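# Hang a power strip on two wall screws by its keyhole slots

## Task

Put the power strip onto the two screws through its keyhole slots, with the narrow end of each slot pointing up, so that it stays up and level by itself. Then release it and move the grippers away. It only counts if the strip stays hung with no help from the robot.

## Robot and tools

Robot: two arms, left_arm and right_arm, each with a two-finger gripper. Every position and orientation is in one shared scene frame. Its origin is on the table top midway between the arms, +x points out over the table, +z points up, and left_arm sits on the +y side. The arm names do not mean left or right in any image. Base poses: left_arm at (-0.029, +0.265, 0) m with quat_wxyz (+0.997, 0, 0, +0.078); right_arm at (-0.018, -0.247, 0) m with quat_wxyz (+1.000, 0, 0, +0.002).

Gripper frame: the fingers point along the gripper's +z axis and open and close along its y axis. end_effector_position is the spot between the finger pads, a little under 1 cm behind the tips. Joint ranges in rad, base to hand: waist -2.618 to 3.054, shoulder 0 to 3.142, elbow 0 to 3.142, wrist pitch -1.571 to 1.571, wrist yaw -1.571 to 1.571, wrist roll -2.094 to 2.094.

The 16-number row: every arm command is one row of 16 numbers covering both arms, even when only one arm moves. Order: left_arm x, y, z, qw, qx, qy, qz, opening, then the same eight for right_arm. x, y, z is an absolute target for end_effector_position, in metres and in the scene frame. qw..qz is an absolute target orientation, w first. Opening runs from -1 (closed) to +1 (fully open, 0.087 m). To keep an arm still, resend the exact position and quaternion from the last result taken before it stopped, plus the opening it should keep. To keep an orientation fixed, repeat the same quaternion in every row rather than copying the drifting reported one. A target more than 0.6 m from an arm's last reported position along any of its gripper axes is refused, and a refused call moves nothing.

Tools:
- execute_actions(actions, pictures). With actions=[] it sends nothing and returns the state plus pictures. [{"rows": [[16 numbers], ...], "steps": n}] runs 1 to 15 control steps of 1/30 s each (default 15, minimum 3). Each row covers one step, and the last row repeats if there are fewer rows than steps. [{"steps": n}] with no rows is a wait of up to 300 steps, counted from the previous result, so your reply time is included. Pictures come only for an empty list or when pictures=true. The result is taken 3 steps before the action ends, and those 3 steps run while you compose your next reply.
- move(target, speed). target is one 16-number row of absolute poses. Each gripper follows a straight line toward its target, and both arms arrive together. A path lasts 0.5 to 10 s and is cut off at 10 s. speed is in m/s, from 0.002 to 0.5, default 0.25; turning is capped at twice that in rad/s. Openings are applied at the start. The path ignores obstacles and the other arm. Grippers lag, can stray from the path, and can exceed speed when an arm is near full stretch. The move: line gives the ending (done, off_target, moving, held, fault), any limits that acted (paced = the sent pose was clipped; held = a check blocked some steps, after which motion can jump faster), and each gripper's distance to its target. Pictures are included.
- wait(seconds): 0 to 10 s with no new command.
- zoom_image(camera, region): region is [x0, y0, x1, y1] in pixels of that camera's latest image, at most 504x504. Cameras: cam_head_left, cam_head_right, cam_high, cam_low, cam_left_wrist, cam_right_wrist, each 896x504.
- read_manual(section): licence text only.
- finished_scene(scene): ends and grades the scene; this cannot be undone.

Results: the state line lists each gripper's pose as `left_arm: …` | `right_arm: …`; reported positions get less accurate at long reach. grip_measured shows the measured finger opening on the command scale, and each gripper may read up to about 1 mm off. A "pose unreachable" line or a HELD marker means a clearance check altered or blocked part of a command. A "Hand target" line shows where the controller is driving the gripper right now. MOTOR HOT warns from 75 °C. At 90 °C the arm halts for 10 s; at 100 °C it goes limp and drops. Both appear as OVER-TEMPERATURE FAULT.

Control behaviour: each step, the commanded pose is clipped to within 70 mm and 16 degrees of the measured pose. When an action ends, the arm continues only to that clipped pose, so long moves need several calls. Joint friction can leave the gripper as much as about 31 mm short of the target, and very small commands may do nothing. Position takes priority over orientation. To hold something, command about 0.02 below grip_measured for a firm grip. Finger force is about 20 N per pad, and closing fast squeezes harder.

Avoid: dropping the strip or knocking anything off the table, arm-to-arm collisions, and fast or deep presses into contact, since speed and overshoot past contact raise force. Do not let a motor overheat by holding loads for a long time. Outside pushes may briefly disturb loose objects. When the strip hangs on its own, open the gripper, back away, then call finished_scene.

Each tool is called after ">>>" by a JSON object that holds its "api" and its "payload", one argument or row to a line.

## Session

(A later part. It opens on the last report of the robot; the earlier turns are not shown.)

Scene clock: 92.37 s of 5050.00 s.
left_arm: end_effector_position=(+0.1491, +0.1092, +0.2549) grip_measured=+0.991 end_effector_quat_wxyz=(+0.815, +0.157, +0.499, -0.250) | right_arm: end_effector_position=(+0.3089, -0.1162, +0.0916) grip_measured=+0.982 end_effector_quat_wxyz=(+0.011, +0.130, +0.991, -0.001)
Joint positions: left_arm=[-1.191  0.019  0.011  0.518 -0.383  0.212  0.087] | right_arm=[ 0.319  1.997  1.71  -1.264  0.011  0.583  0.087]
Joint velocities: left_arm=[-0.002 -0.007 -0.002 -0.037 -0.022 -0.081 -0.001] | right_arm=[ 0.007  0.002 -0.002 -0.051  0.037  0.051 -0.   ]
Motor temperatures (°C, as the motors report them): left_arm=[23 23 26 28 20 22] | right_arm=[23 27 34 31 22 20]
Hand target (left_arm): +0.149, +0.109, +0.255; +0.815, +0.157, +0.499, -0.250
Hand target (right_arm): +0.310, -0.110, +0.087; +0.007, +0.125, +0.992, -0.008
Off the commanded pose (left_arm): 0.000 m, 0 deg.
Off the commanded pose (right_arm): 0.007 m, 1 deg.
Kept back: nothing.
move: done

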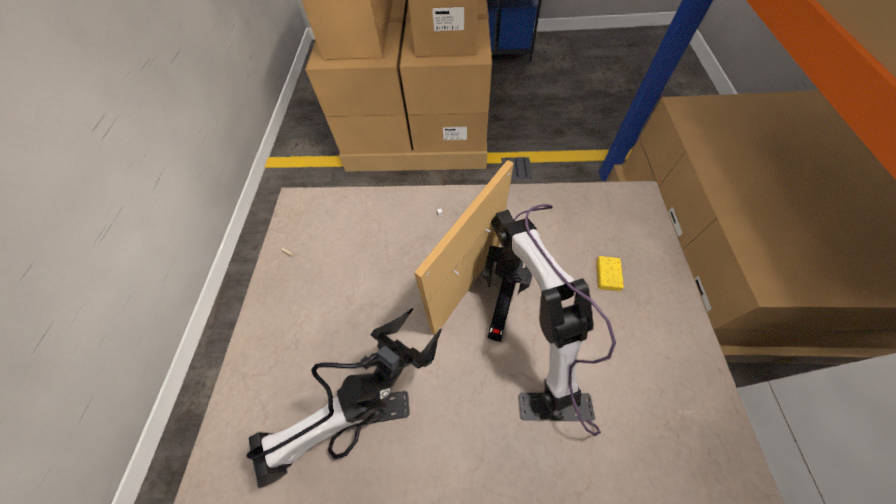

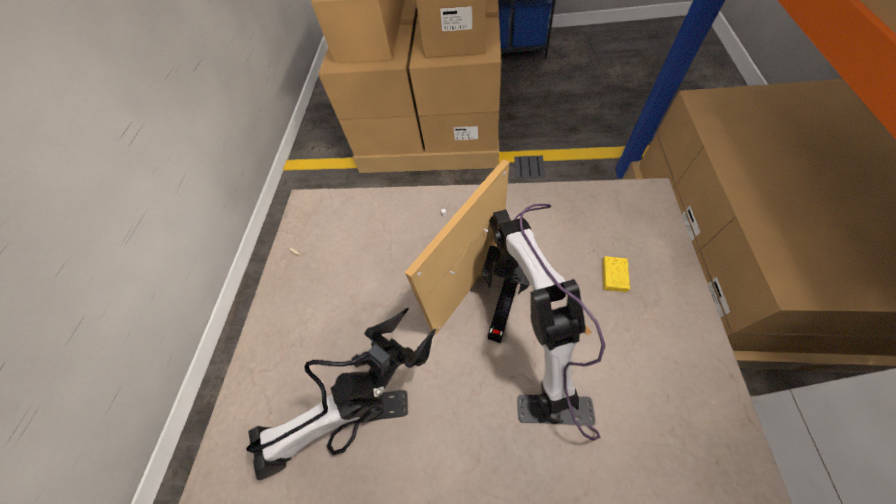

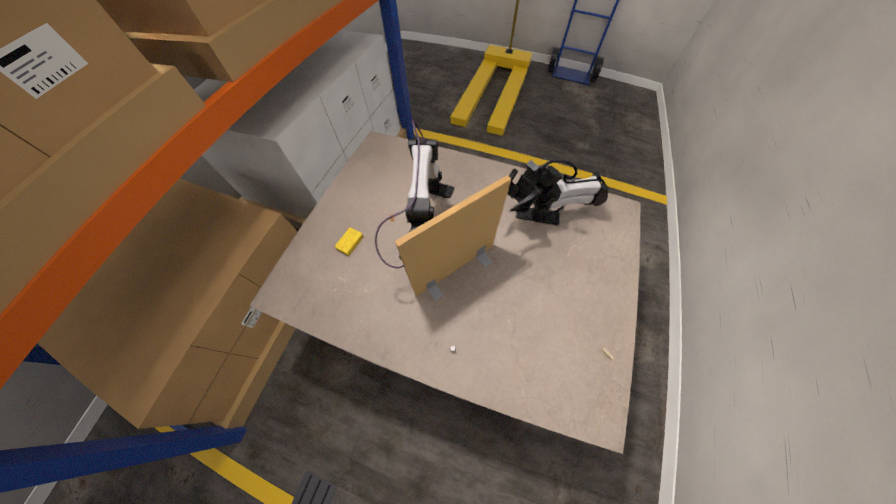

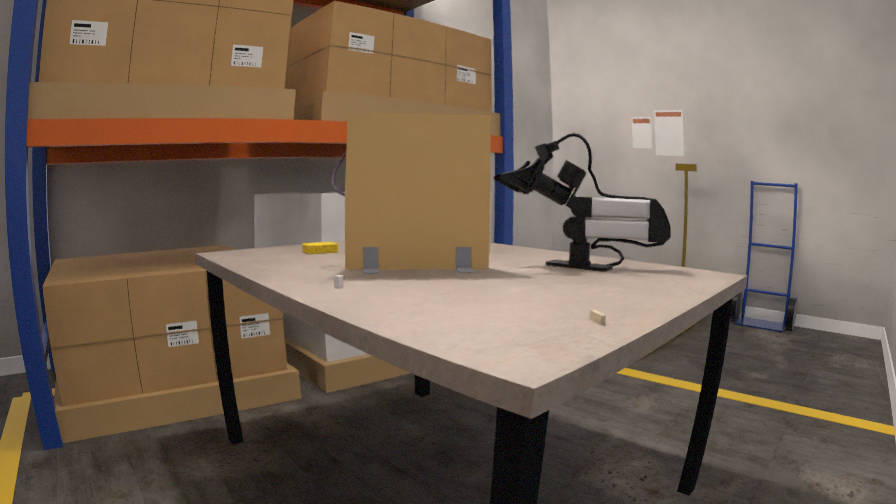

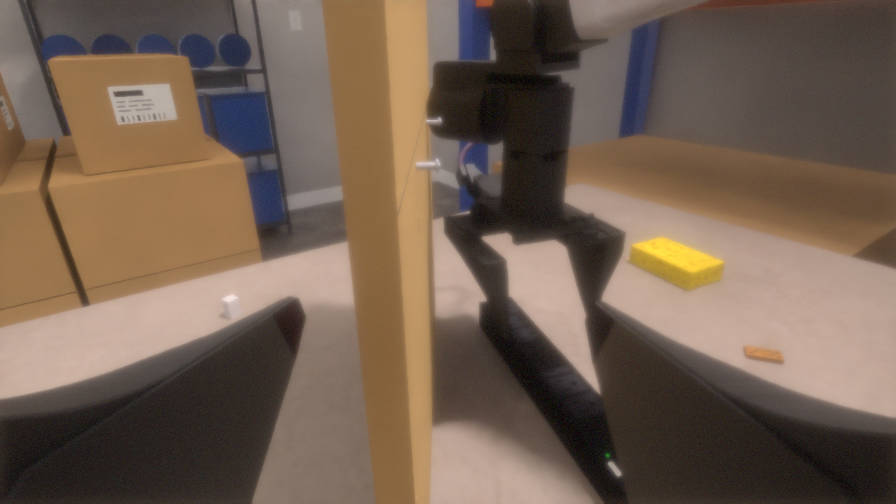

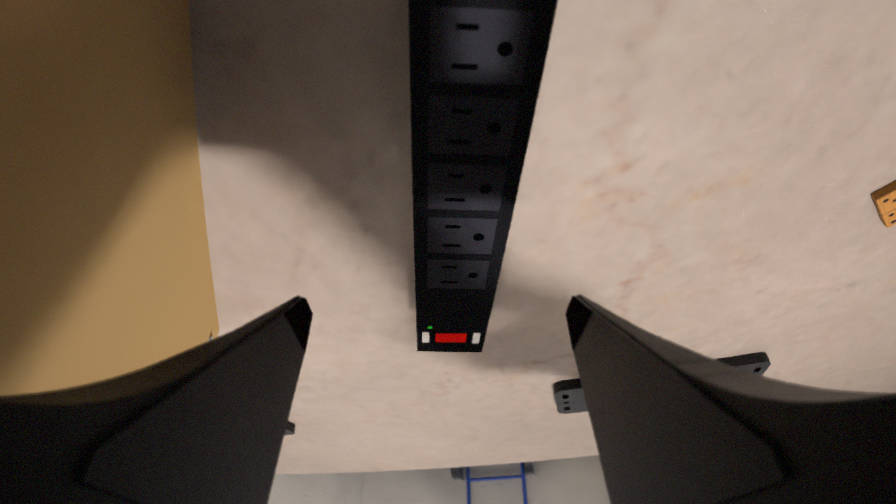

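>>> {"api": "move", "payload": {
  "target": [0.1491,0.1091,0.255,0.815,0.157,0.499,-0.25,1,0.23,-0.10,0.06,0,0.15,0.989,0,1]
}}

>>> {"api": "move", "payload": {
  "target": [0.1491,0.1091,0.255,0.815,0.157,0.499,-0.25,1,0.23,-0.10,0.012,0,0.15,0.989,0,1],
  "speed": 0.1
}}

>>> {"api": "move", "payload": {
  "target": [0.1491,0.1091,0.255,0.815,0.157,0.499,-0.25,1,0.23,-0.10,0.012,0,0.15,0.989,0,-0.2]
}}

>>> {"api": "move", "payload": {
  "target": [0.1491,0.1091,0.255,0.815,0.157,0.499,-0.25,1,0.23,-0.17,0.018,0,0.15,0.989,0,-0.2],
  "speed": 0.1
}}

>>> {"api": "move", "payload": {
  "target": [0.1491,0.1091,0.255,0.815,0.157,0.499,-0.25,1,0.23,-0.17,0.018,0,0.15,0.989,0,0.5]
}}

>>> {"api": "move", "payload": {
  "target": [0.1491,0.1091,0.255,0.815,0.157,0.499,-0.25,1,0.306,-0.194,0.018,0,0.15,0.989,0,0.5],
  "speed": 0.1
}}

Scene clock: 93.70 s of 5050.00 s.
left_arm: end_effector_position=(+0.1491, +0.1092, +0.2549) grip_measured=+0.991 end_effector_quat_wxyz=(+0.815, +0.157, +0.499, -0.250) | right_arm: end_effector_position=(+0.2315, -0.1030, +0.0596) grip_measured=+0.982 end_effector_quat_wxyz=(-0.007, +0.148, +0.989, -0.007)
Joint positions: left_arm=[-1.191  0.019  0.011  0.518 -0.383  0.212  0.087] | right_arm=[ 0.427  1.794  1.304 -1.101  0.003  0.729  0.087]
Joint velocities: left_arm=[ 0.022  0.007 -0.002  0.007 -0.037 -0.095  0.001] | right_arm=[-0.002 -0.002 -0.012  0.037 -0.007 -0.037 -0.   ]
Motor temperatures (°C, as the motors report them): left_arm=[23 23 26 28 20 22] | right_arm=[23 27 34 31 22 20]
Hand target (left_arm): +0.149, +0.109, +0.255; +0.815, +0.157, +0.499, -0.250
Hand target (right_arm): +0.230, -0.100, +0.060; +0.000, +0.150, +0.989, +0.001
Off the commanded pose (left_arm): 0.000 m, 0 deg.
Off the commanded pose (right_arm): 0.003 m, 1 deg.
Kept back: nothing.
move: done

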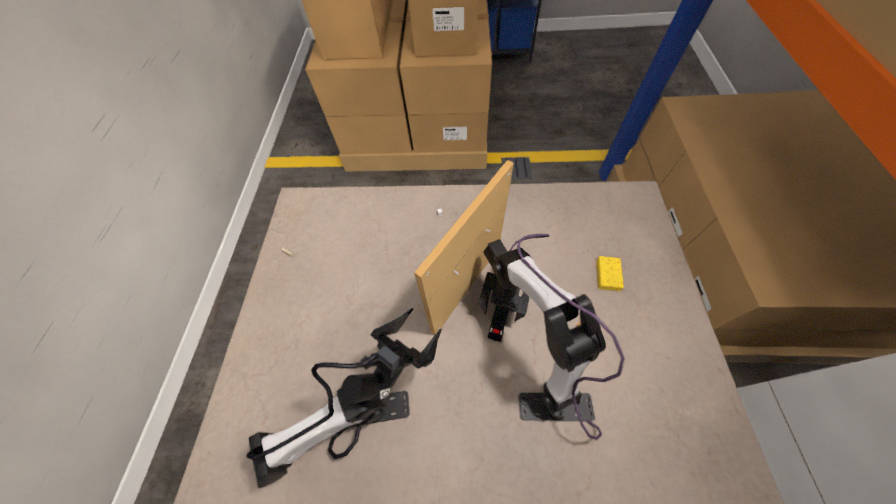

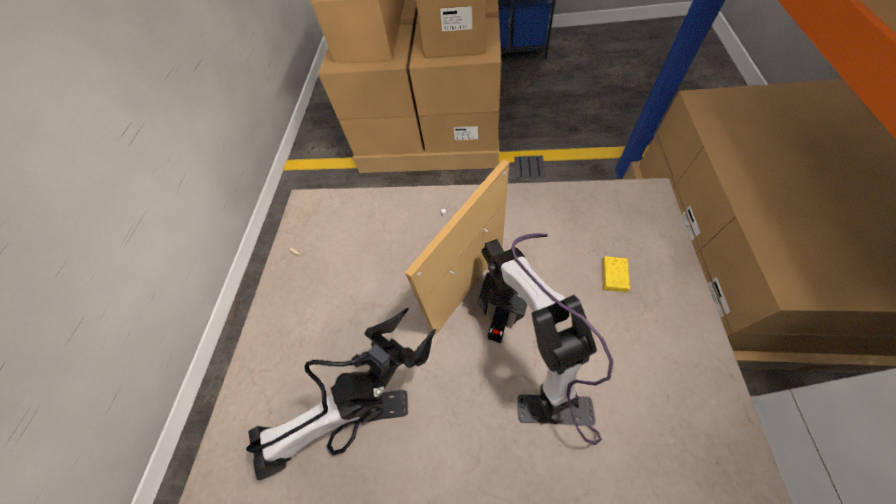

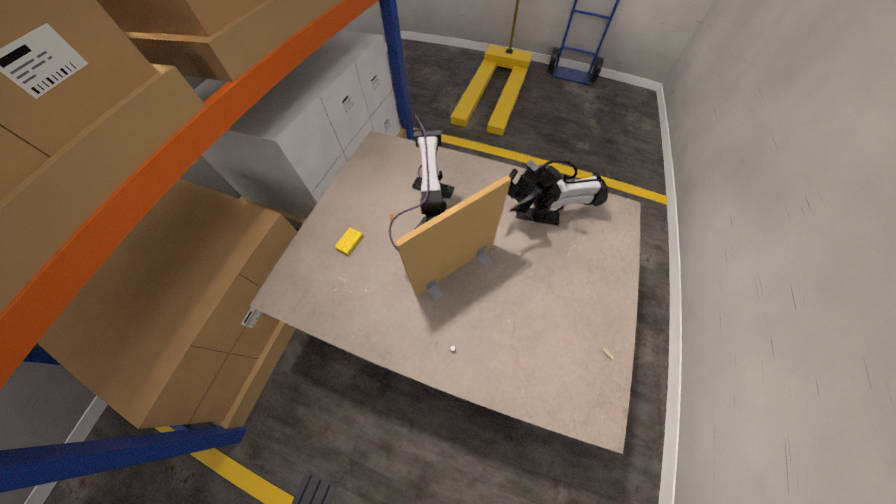

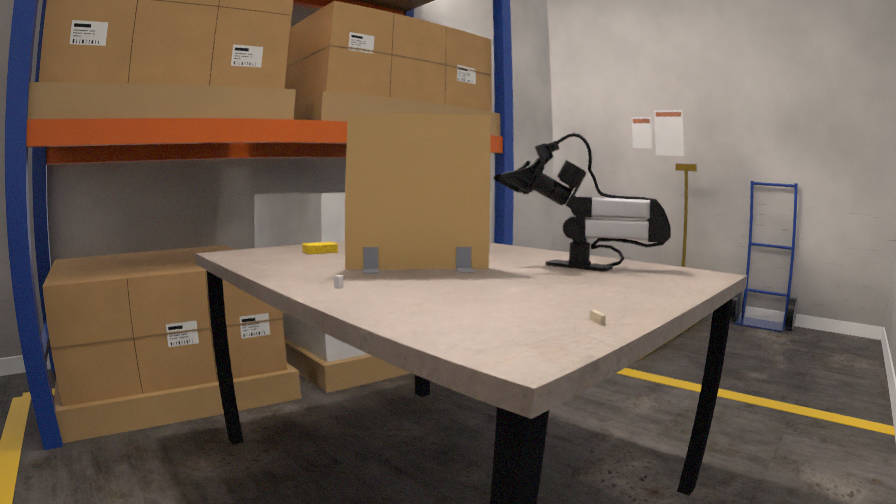

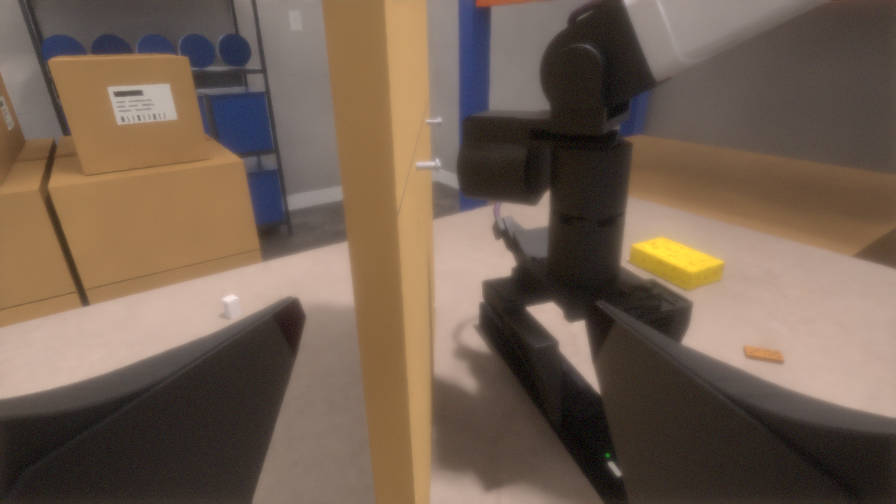

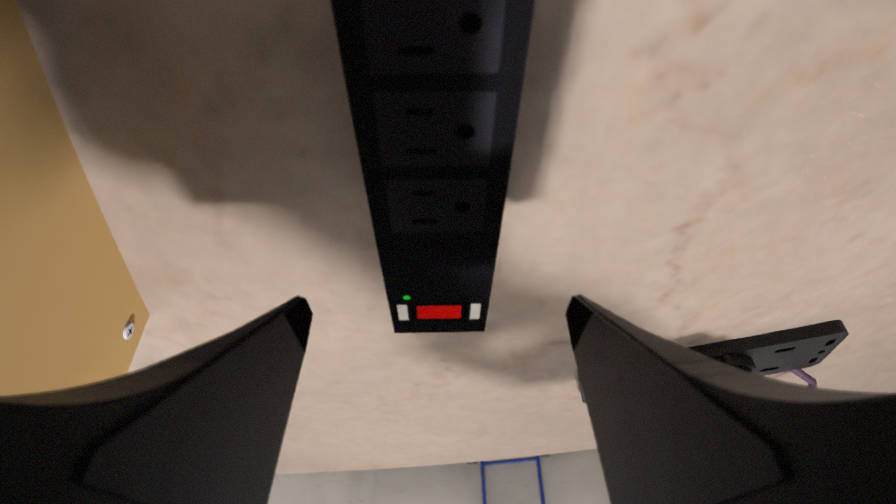

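Scene clock: 94.77 s of 5050.00 s.
left_arm: end_effector_position=(+0.1491, +0.1092, +0.2549) grip_measured=+0.991 end_effector_quat_wxyz=(+0.815, +0.157, +0.499, -0.250) | right_arm: end_effector_position=(+0.2325, -0.1024, +0.0190) grip_measured=+0.982 end_effector_quat_wxyz=(+0.003, +0.150, +0.989, -0.000)
Joint positions: left_arm=[-1.191  0.019  0.011  0.518 -0.383  0.212  0.087] | right_arm=[ 0.427  1.825  1.175 -0.917  0.003  0.732  0.087]
Joint velocities: left_arm=[ 0.002  0.012  0.007 -0.022  0.022  0.007  0.001] | right_arm=[-0.012 -0.007  0.002  0.007 -0.095  0.007 -0.   ]
Motor temperatures (°C, as the motors report them): left_arm=[23 23 26 28 20 22] | right_arm=[23 27 34 30 22 20]
Hand target (left_arm): +0.149, +0.109, +0.255; +0.815, +0.157, +0.499, -0.250
Hand target (right_arm): +0.230, -0.100, +0.012; -0.000, +0.150, +0.989, -0.000
Off the commanded pose (left_arm): 0.000 m, 0 deg.
Off the commanded pose (right_arm): 0.008 m, 0 deg.
Kept back: nothing.
move: done

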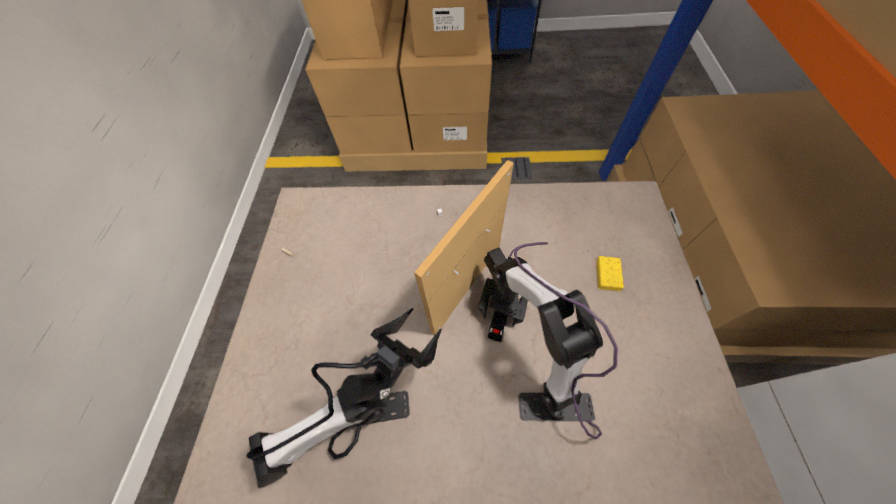

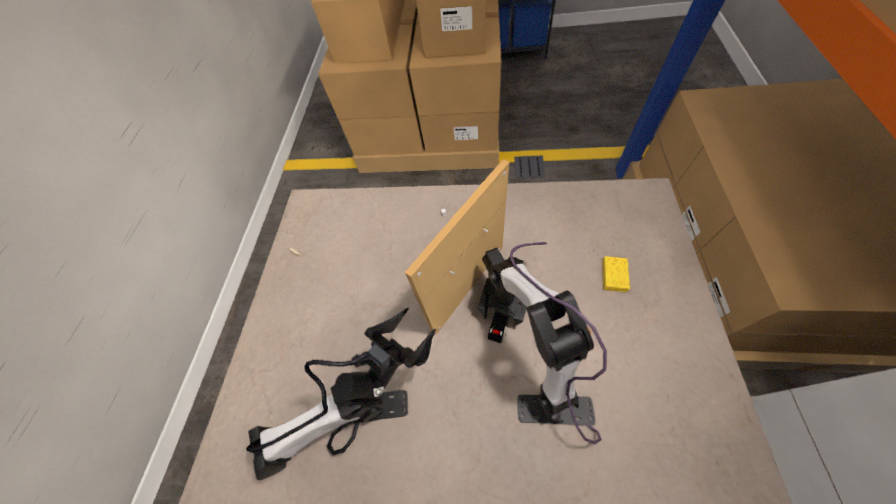

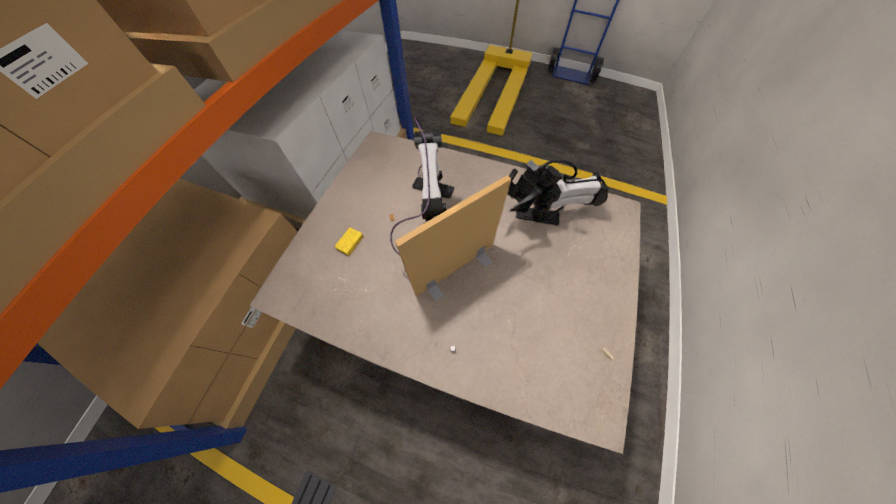

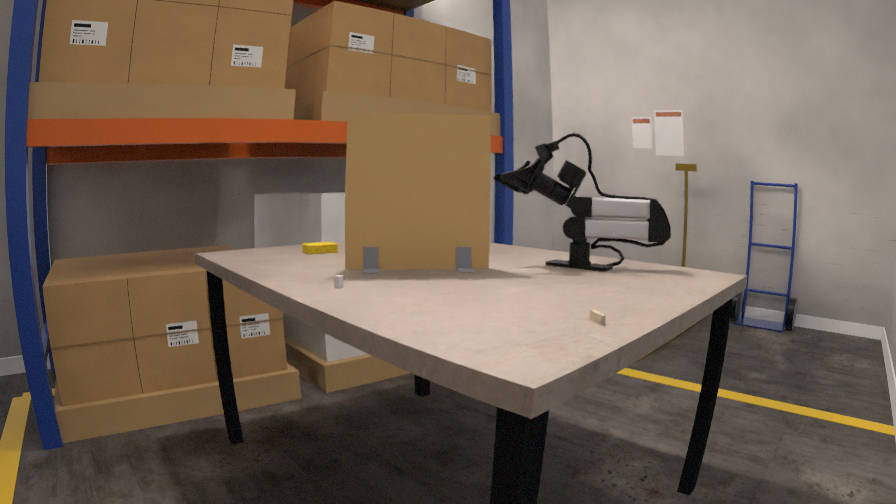

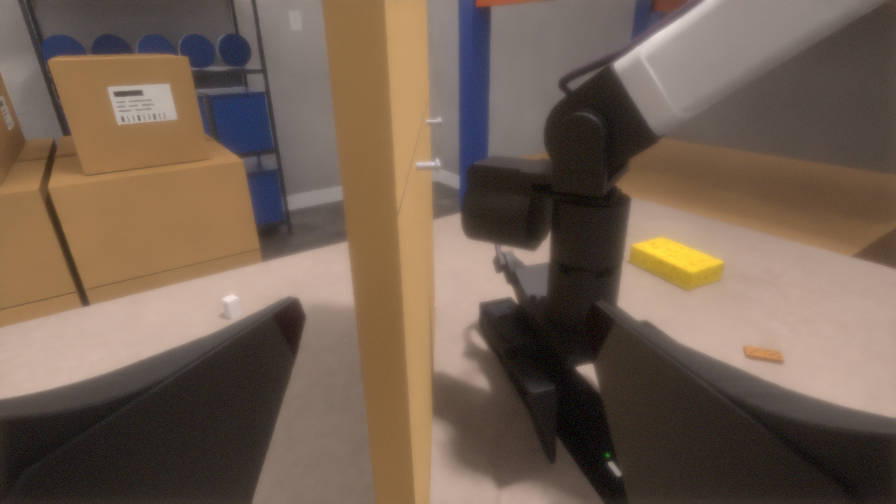

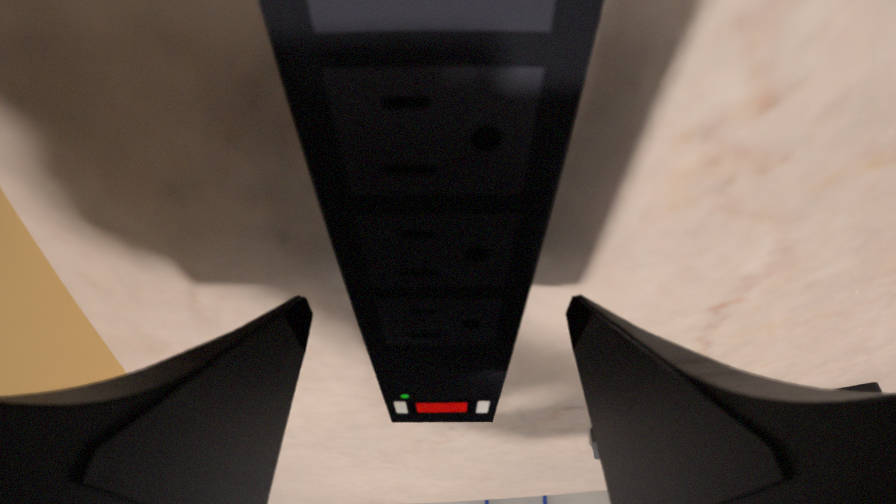

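Scene clock: 95.47 s of 5050.00 s.
left_arm: end_effector_position=(+0.1491, +0.1092, +0.2549) grip_measured=+0.991 end_effector_quat_wxyz=(+0.815, +0.157, +0.499, -0.250) | right_arm: end_effector_position=(+0.2326, -0.1025, +0.0190) grip_measured=-0.062 end_effector_quat_wxyz=(+0.003, +0.150, +0.989, -0.000)
Joint positions: left_arm=[-1.191  0.019  0.011  0.518 -0.383  0.212  0.087] | right_arm=[ 0.427  1.825  1.175 -0.917  0.004  0.732  0.041]
Joint velocities: left_arm=[ 0.002  0.012  0.007 -0.022 -0.022  0.007 -0.   ] | right_arm=[ 0.022 -0.017  0.002  0.007 -0.066 -0.022  0.   ]
Motor temperatures (°C, as the motors report them): left_arm=[23 23 26 28 20 22] | right_arm=[23 27 34 30 22 20]
Hand target (left_arm): +0.149, +0.109, +0.255; +0.815, +0.157, +0.499, -0.250
Hand target (right_arm): +0.230, -0.100, +0.012; -0.000, +0.150, +0.989, +0.000
Off the commanded pose (left_arm): 0.000 m, 0 deg.
Off the commanded pose (right_arm): 0.008 m, 0 deg.
Kept back: nothing.
move: done

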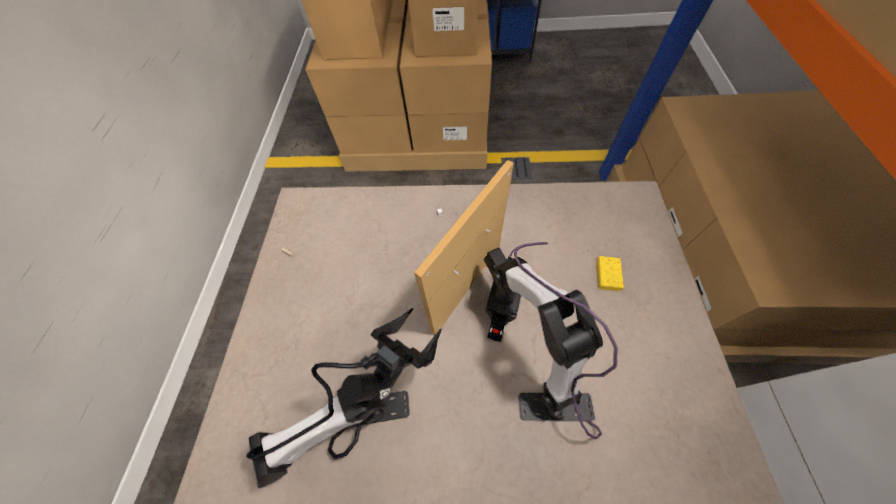

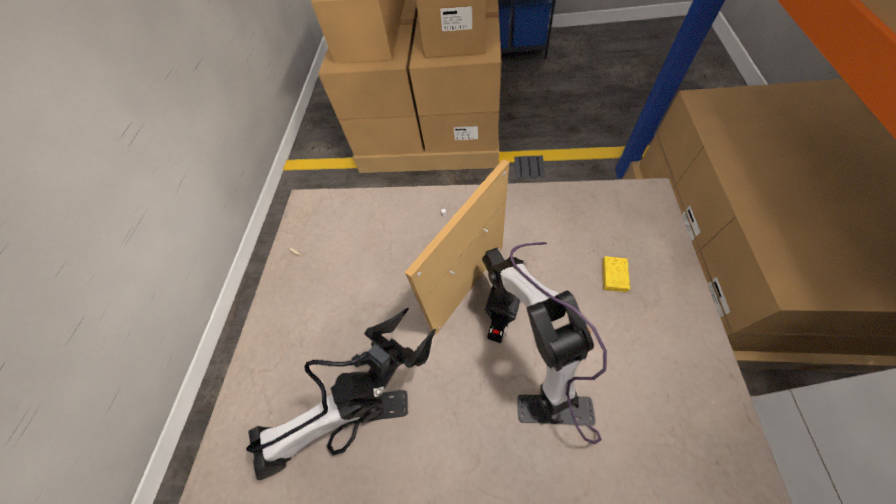

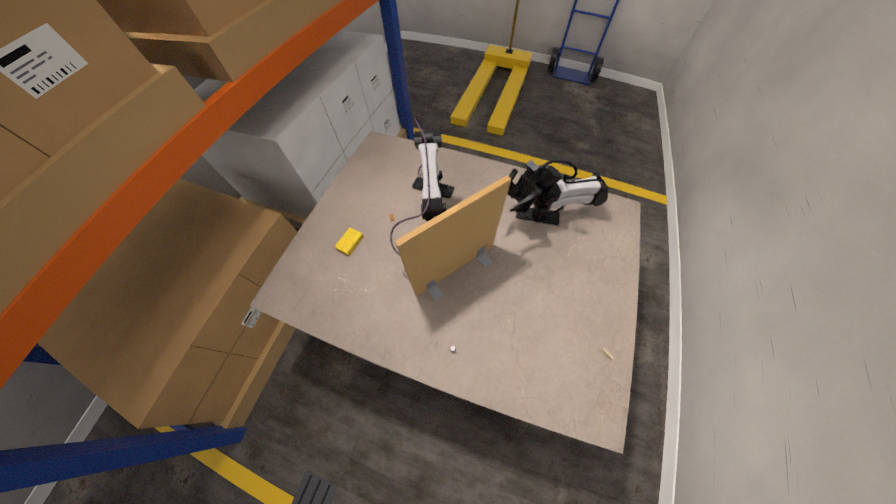

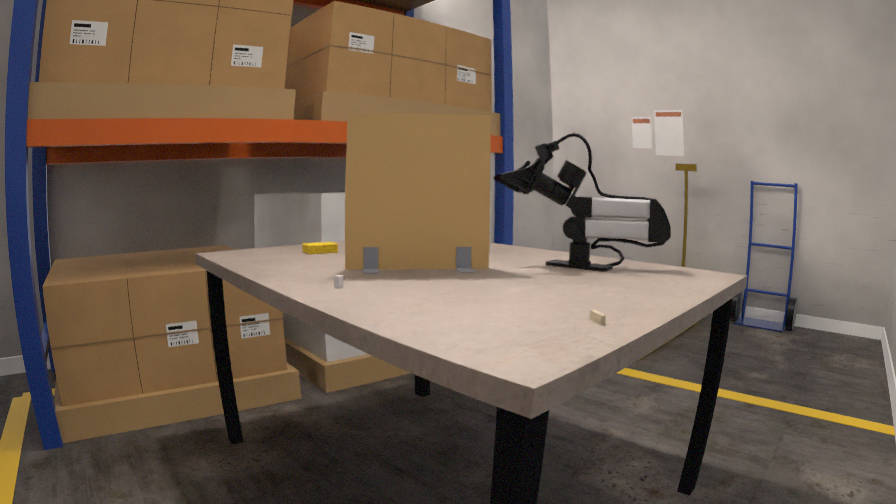

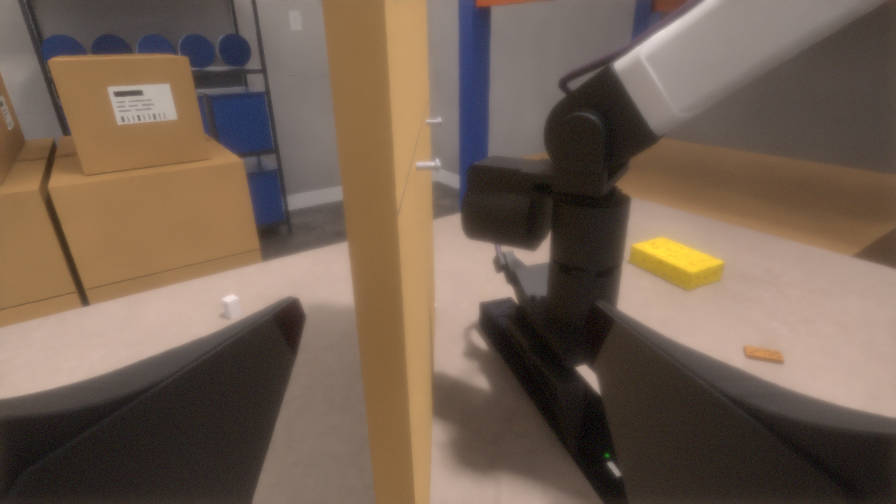

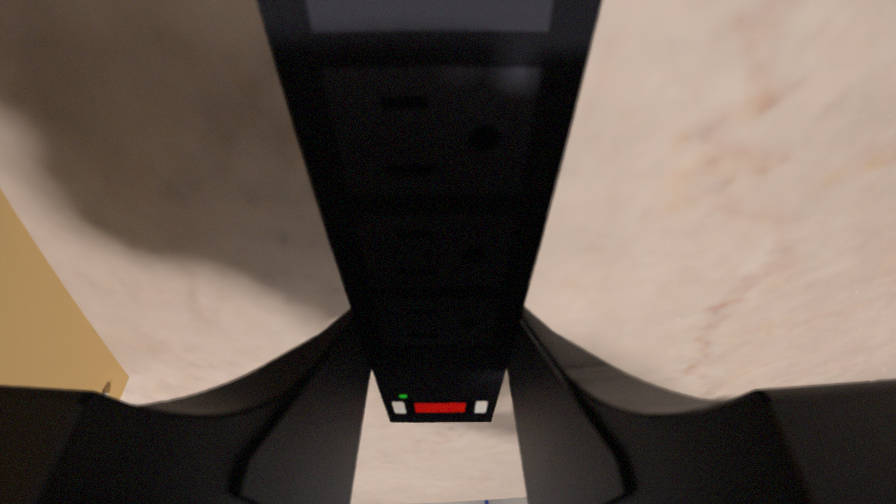

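Scene clock: 96.50 s of 5050.00 s.
left_arm: end_effector_position=(+0.1491, +0.1092, +0.2549) grip_measured=+0.991 end_effector_quat_wxyz=(+0.815, +0.157, +0.499, -0.250) | right_arm: end_effector_position=(+0.2328, -0.1662, +0.0187) grip_measured=-0.062 end_effector_quat_wxyz=(-0.006, +0.155, +0.988, -0.001)
Joint positions: left_arm=[-1.191  0.019  0.011  0.518 -0.383  0.212  0.087] | right_arm=[ 0.227  1.768  1.099 -0.915 -0.002  0.542  0.041]
Joint velocities: left_arm=[-0.007  0.002  0.002 -0.022 -0.095  0.037  0.001] | right_arm=[-0.002 -0.012 -0.002  0.022 -0.022 -0.066  0.   ]
Motor temperatures (°C, as the motors report them): left_arm=[23 23 26 28 20 22] | right_arm=[23 27 34 30 22 20]
Hand target (left_arm): +0.149, +0.109, +0.255; +0.815, +0.157, +0.499, -0.250
Hand target (right_arm): +0.230, -0.171, +0.018; -0.001, +0.150, +0.989, -0.002
Off the commanded pose (left_arm): 0.000 m, 0 deg.
Off the commanded pose (right_arm): 0.005 m, 1 deg.
Kept back: nothing.
move: done

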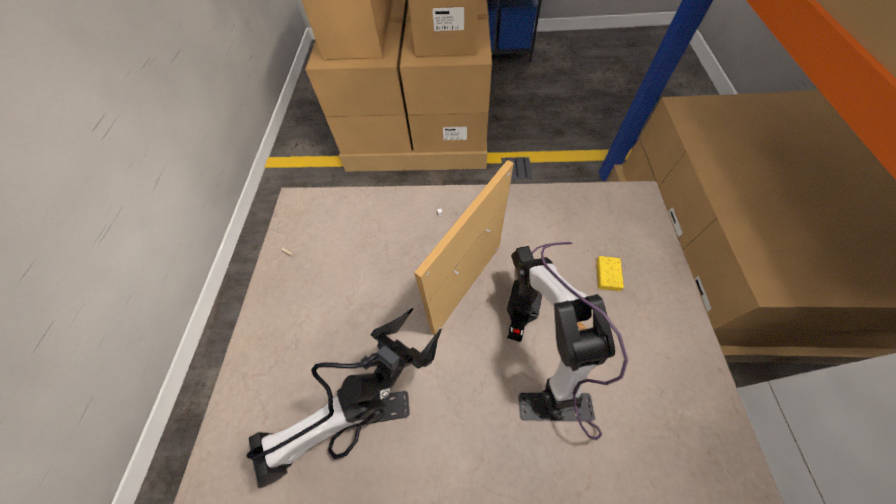

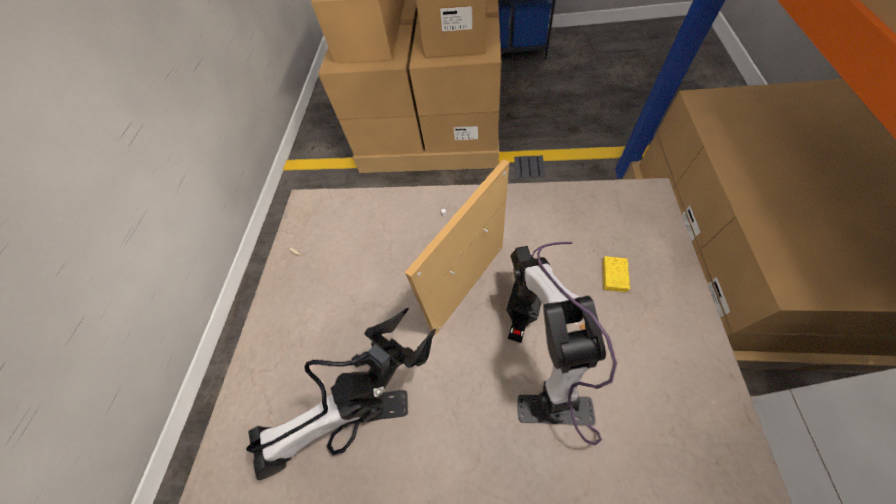

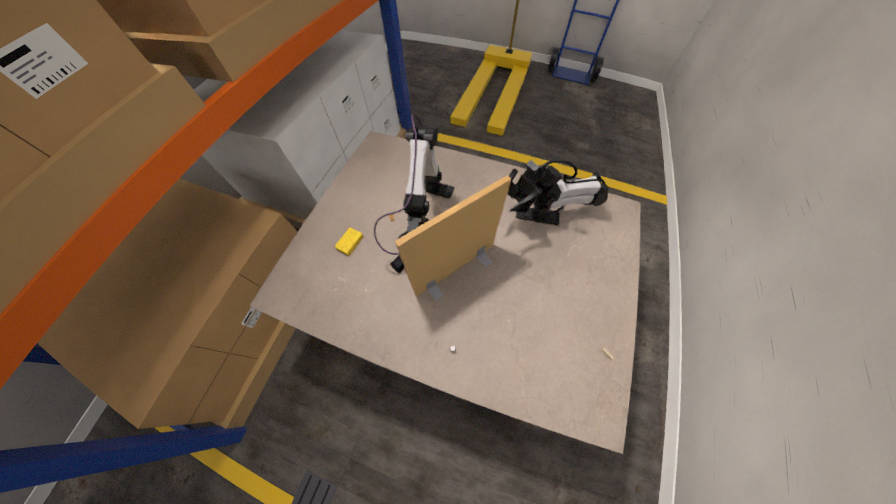

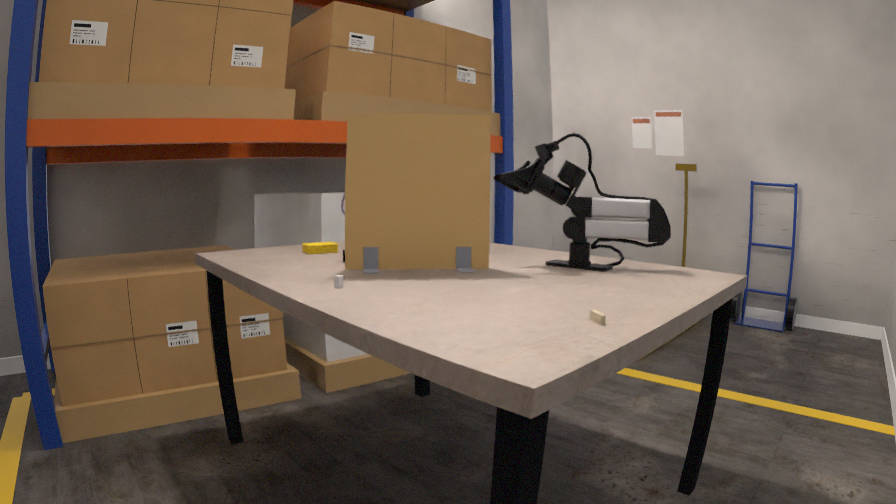

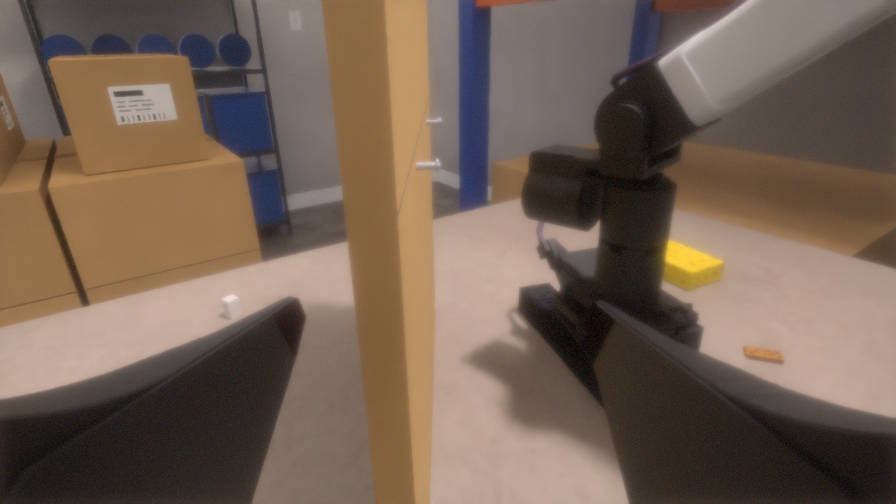

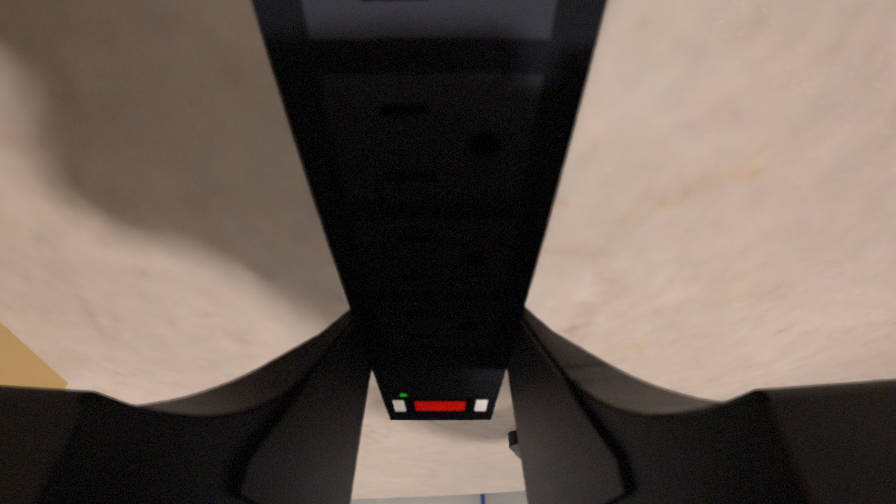

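Scene clock: 97.20 s of 5050.00 s.
left_arm: end_effector_position=(+0.1491, +0.1092, +0.2549) grip_measured=+0.991 end_effector_quat_wxyz=(+0.815, +0.157, +0.499, -0.250) | right_arm: end_effector_position=(+0.2327, -0.1666, +0.0187) grip_measured=+0.500 end_effector_quat_wxyz=(-0.006, +0.151, +0.989, -0.001)
Joint positions: left_arm=[-1.191  0.019  0.011  0.518 -0.383  0.212  0.087] | right_arm=[ 0.227  1.768  1.099 -0.915 -0.002  0.533  0.066]
Joint velocities: left_arm=[-0.007 -0.022  0.002 -0.037 -0.022  0.022  0.001] | right_arm=[ 0.002  0.007  0.002 -0.007 -0.007  0.022 -0.001]
Motor temperatures (°C, as the motors report them): left_arm=[23 23 26 28 20 22] | right_arm=[23 27 34 30 22 20]
Hand target (left_arm): +0.149, +0.109, +0.255; +0.815, +0.157, +0.499, -0.250
Hand target (right_arm): +0.230, -0.170, +0.018; -0.000, +0.150, +0.989, -0.000
Off the commanded pose (left_arm): 0.000 m, 0 deg.
Off the commanded pose (right_arm): 0.004 m, 1 deg.
Kept back: nothing.
move: done

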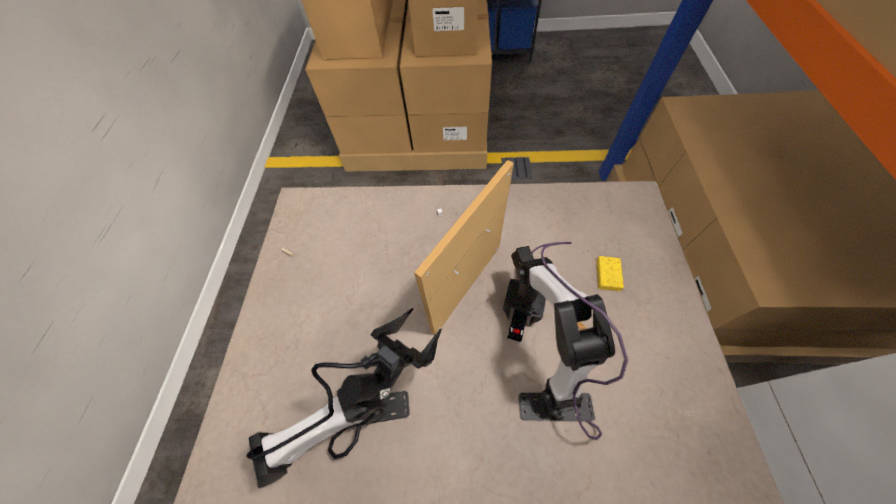

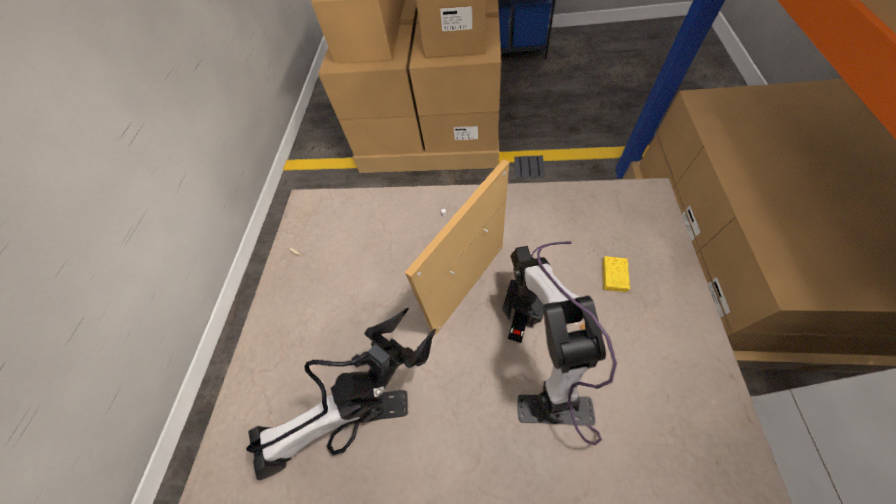

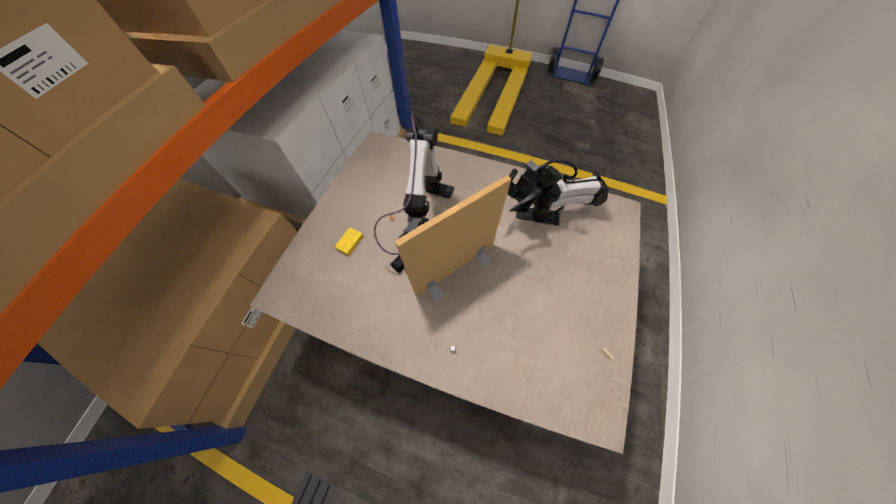

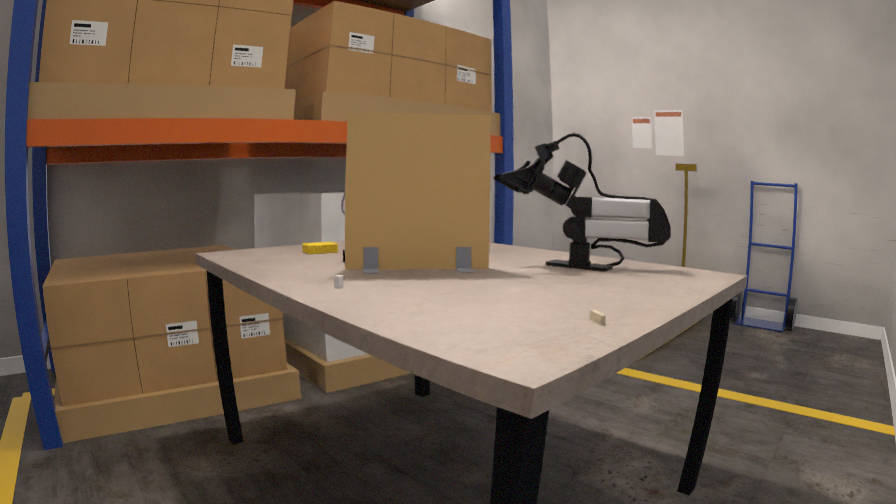

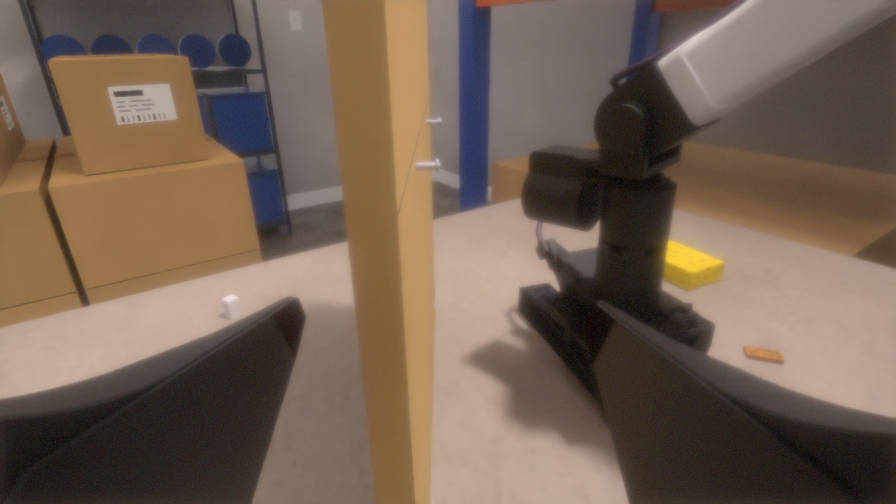

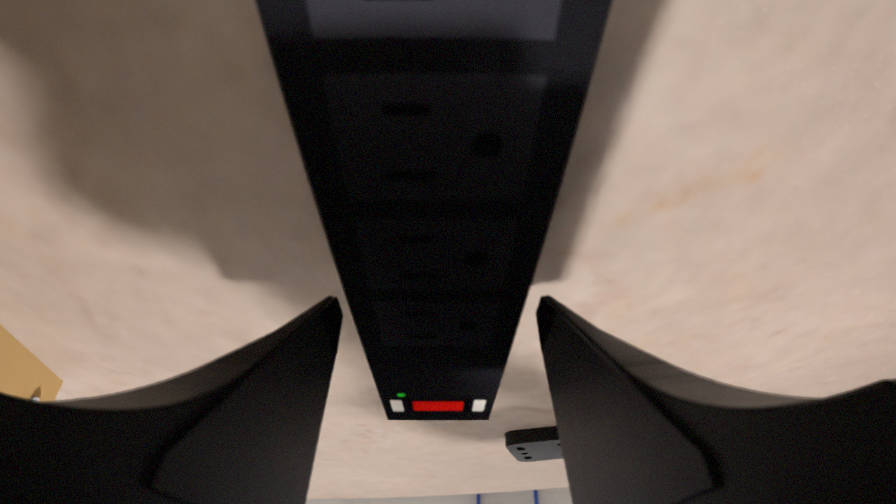

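Scene clock: 98.47 s of 5050.00 s.
left_arm: end_effector_position=(+0.1491, +0.1092, +0.2549) grip_measured=+0.991 end_effector_quat_wxyz=(+0.815, +0.157, +0.499, -0.250) | right_arm: end_effector_position=(+0.3032, -0.1907, +0.0160) grip_measured=+0.500 end_effector_quat_wxyz=(+0.003, +0.151, +0.989, +0.002)
Joint positions: left_arm=[-1.191  0.019  0.011  0.518 -0.383  0.212  0.087] | right_arm=[ 0.118  1.984  1.38  -0.961 -0.002  0.424  0.066]
Joint velocities: left_arm=[ 0.012  0.002 -0.002 -0.007 -0.037 -0.037 -0.   ] | right_arm=[ 0.007  0.007  0.002  0.022  0.037 -0.037  0.   ]
Motor temperatures (°C, as the motors report them): left_arm=[23 23 26 28 20 22] | right_arm=[23 27 34 29 22 20]
Hand target (left_arm): +0.149, +0.109, +0.255; +0.815, +0.157, +0.499, -0.250
Hand target (right_arm): +0.306, -0.194, +0.018; -0.001, +0.150, +0.989, -0.001
Off the commanded pose (left_arm): 0.000 m, 0 deg.
Off the commanded pose (right_arm): 0.005 m, 0 deg.
Kept back: nothing.
move: done

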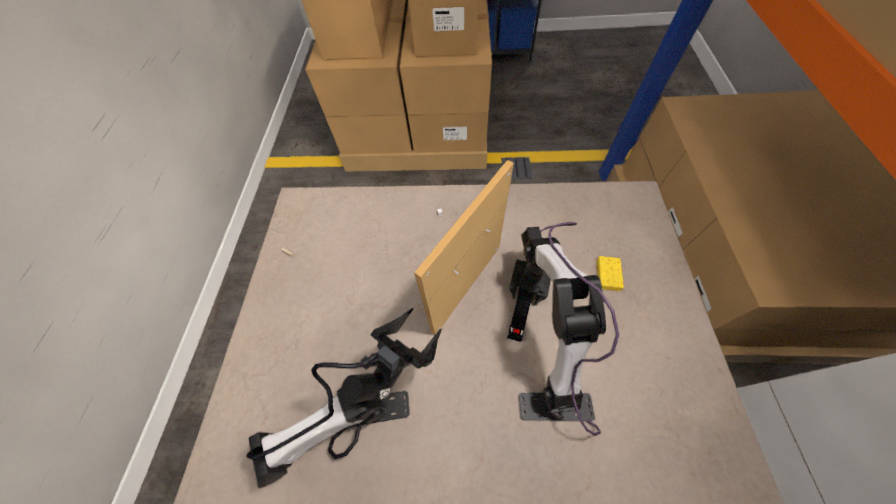

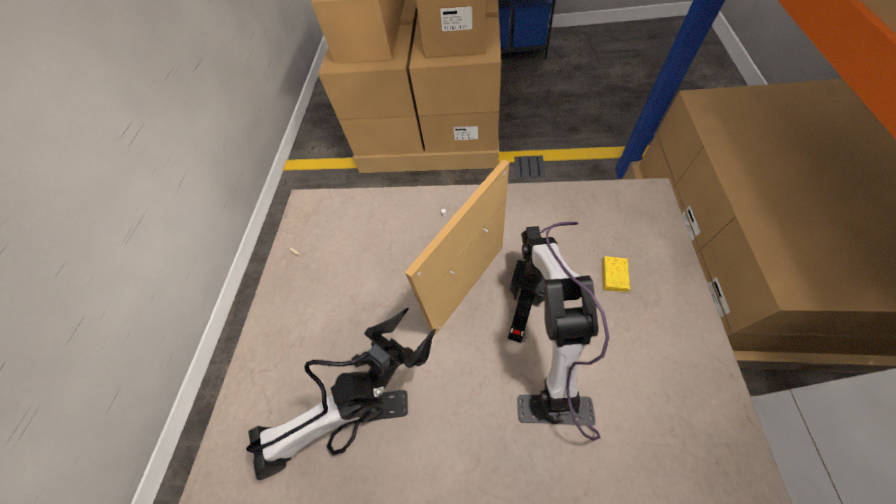

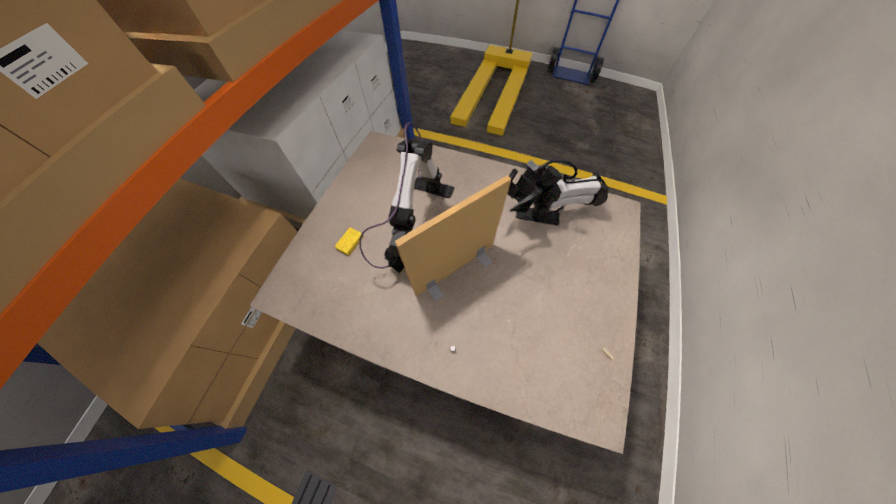

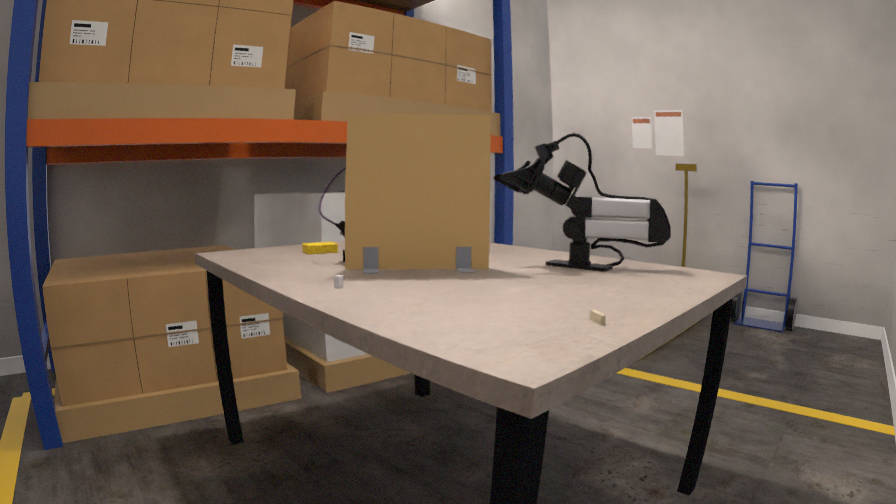

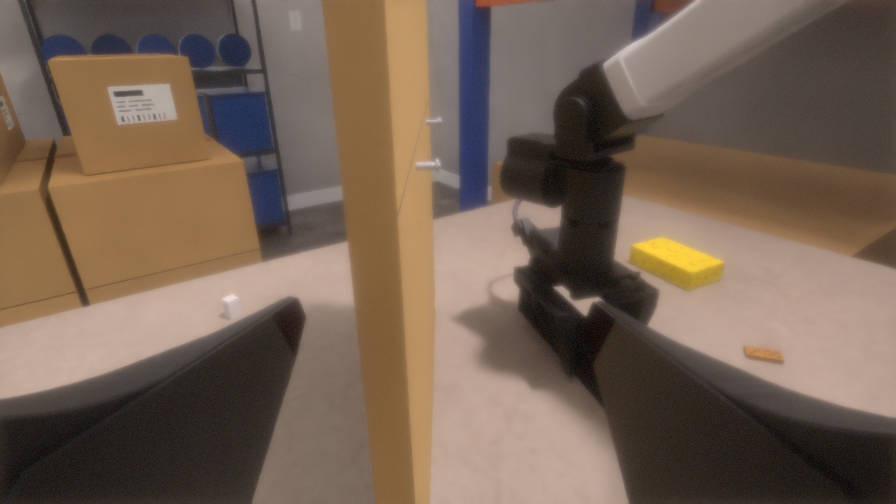

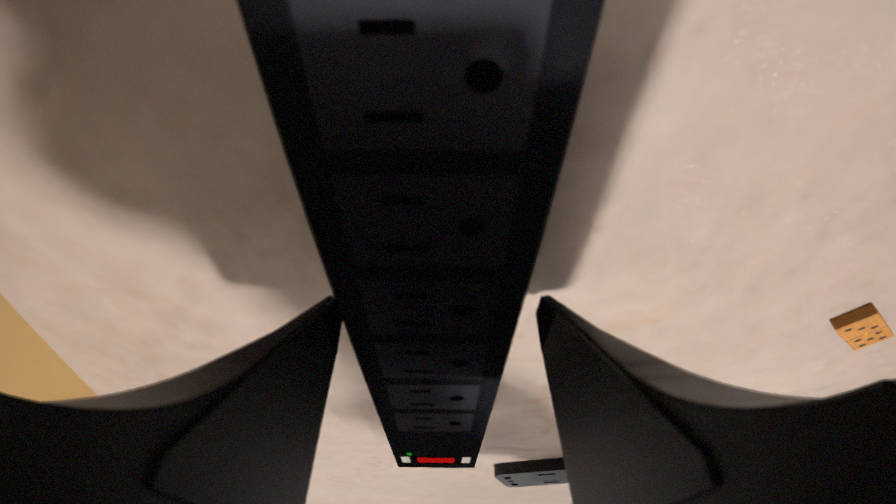

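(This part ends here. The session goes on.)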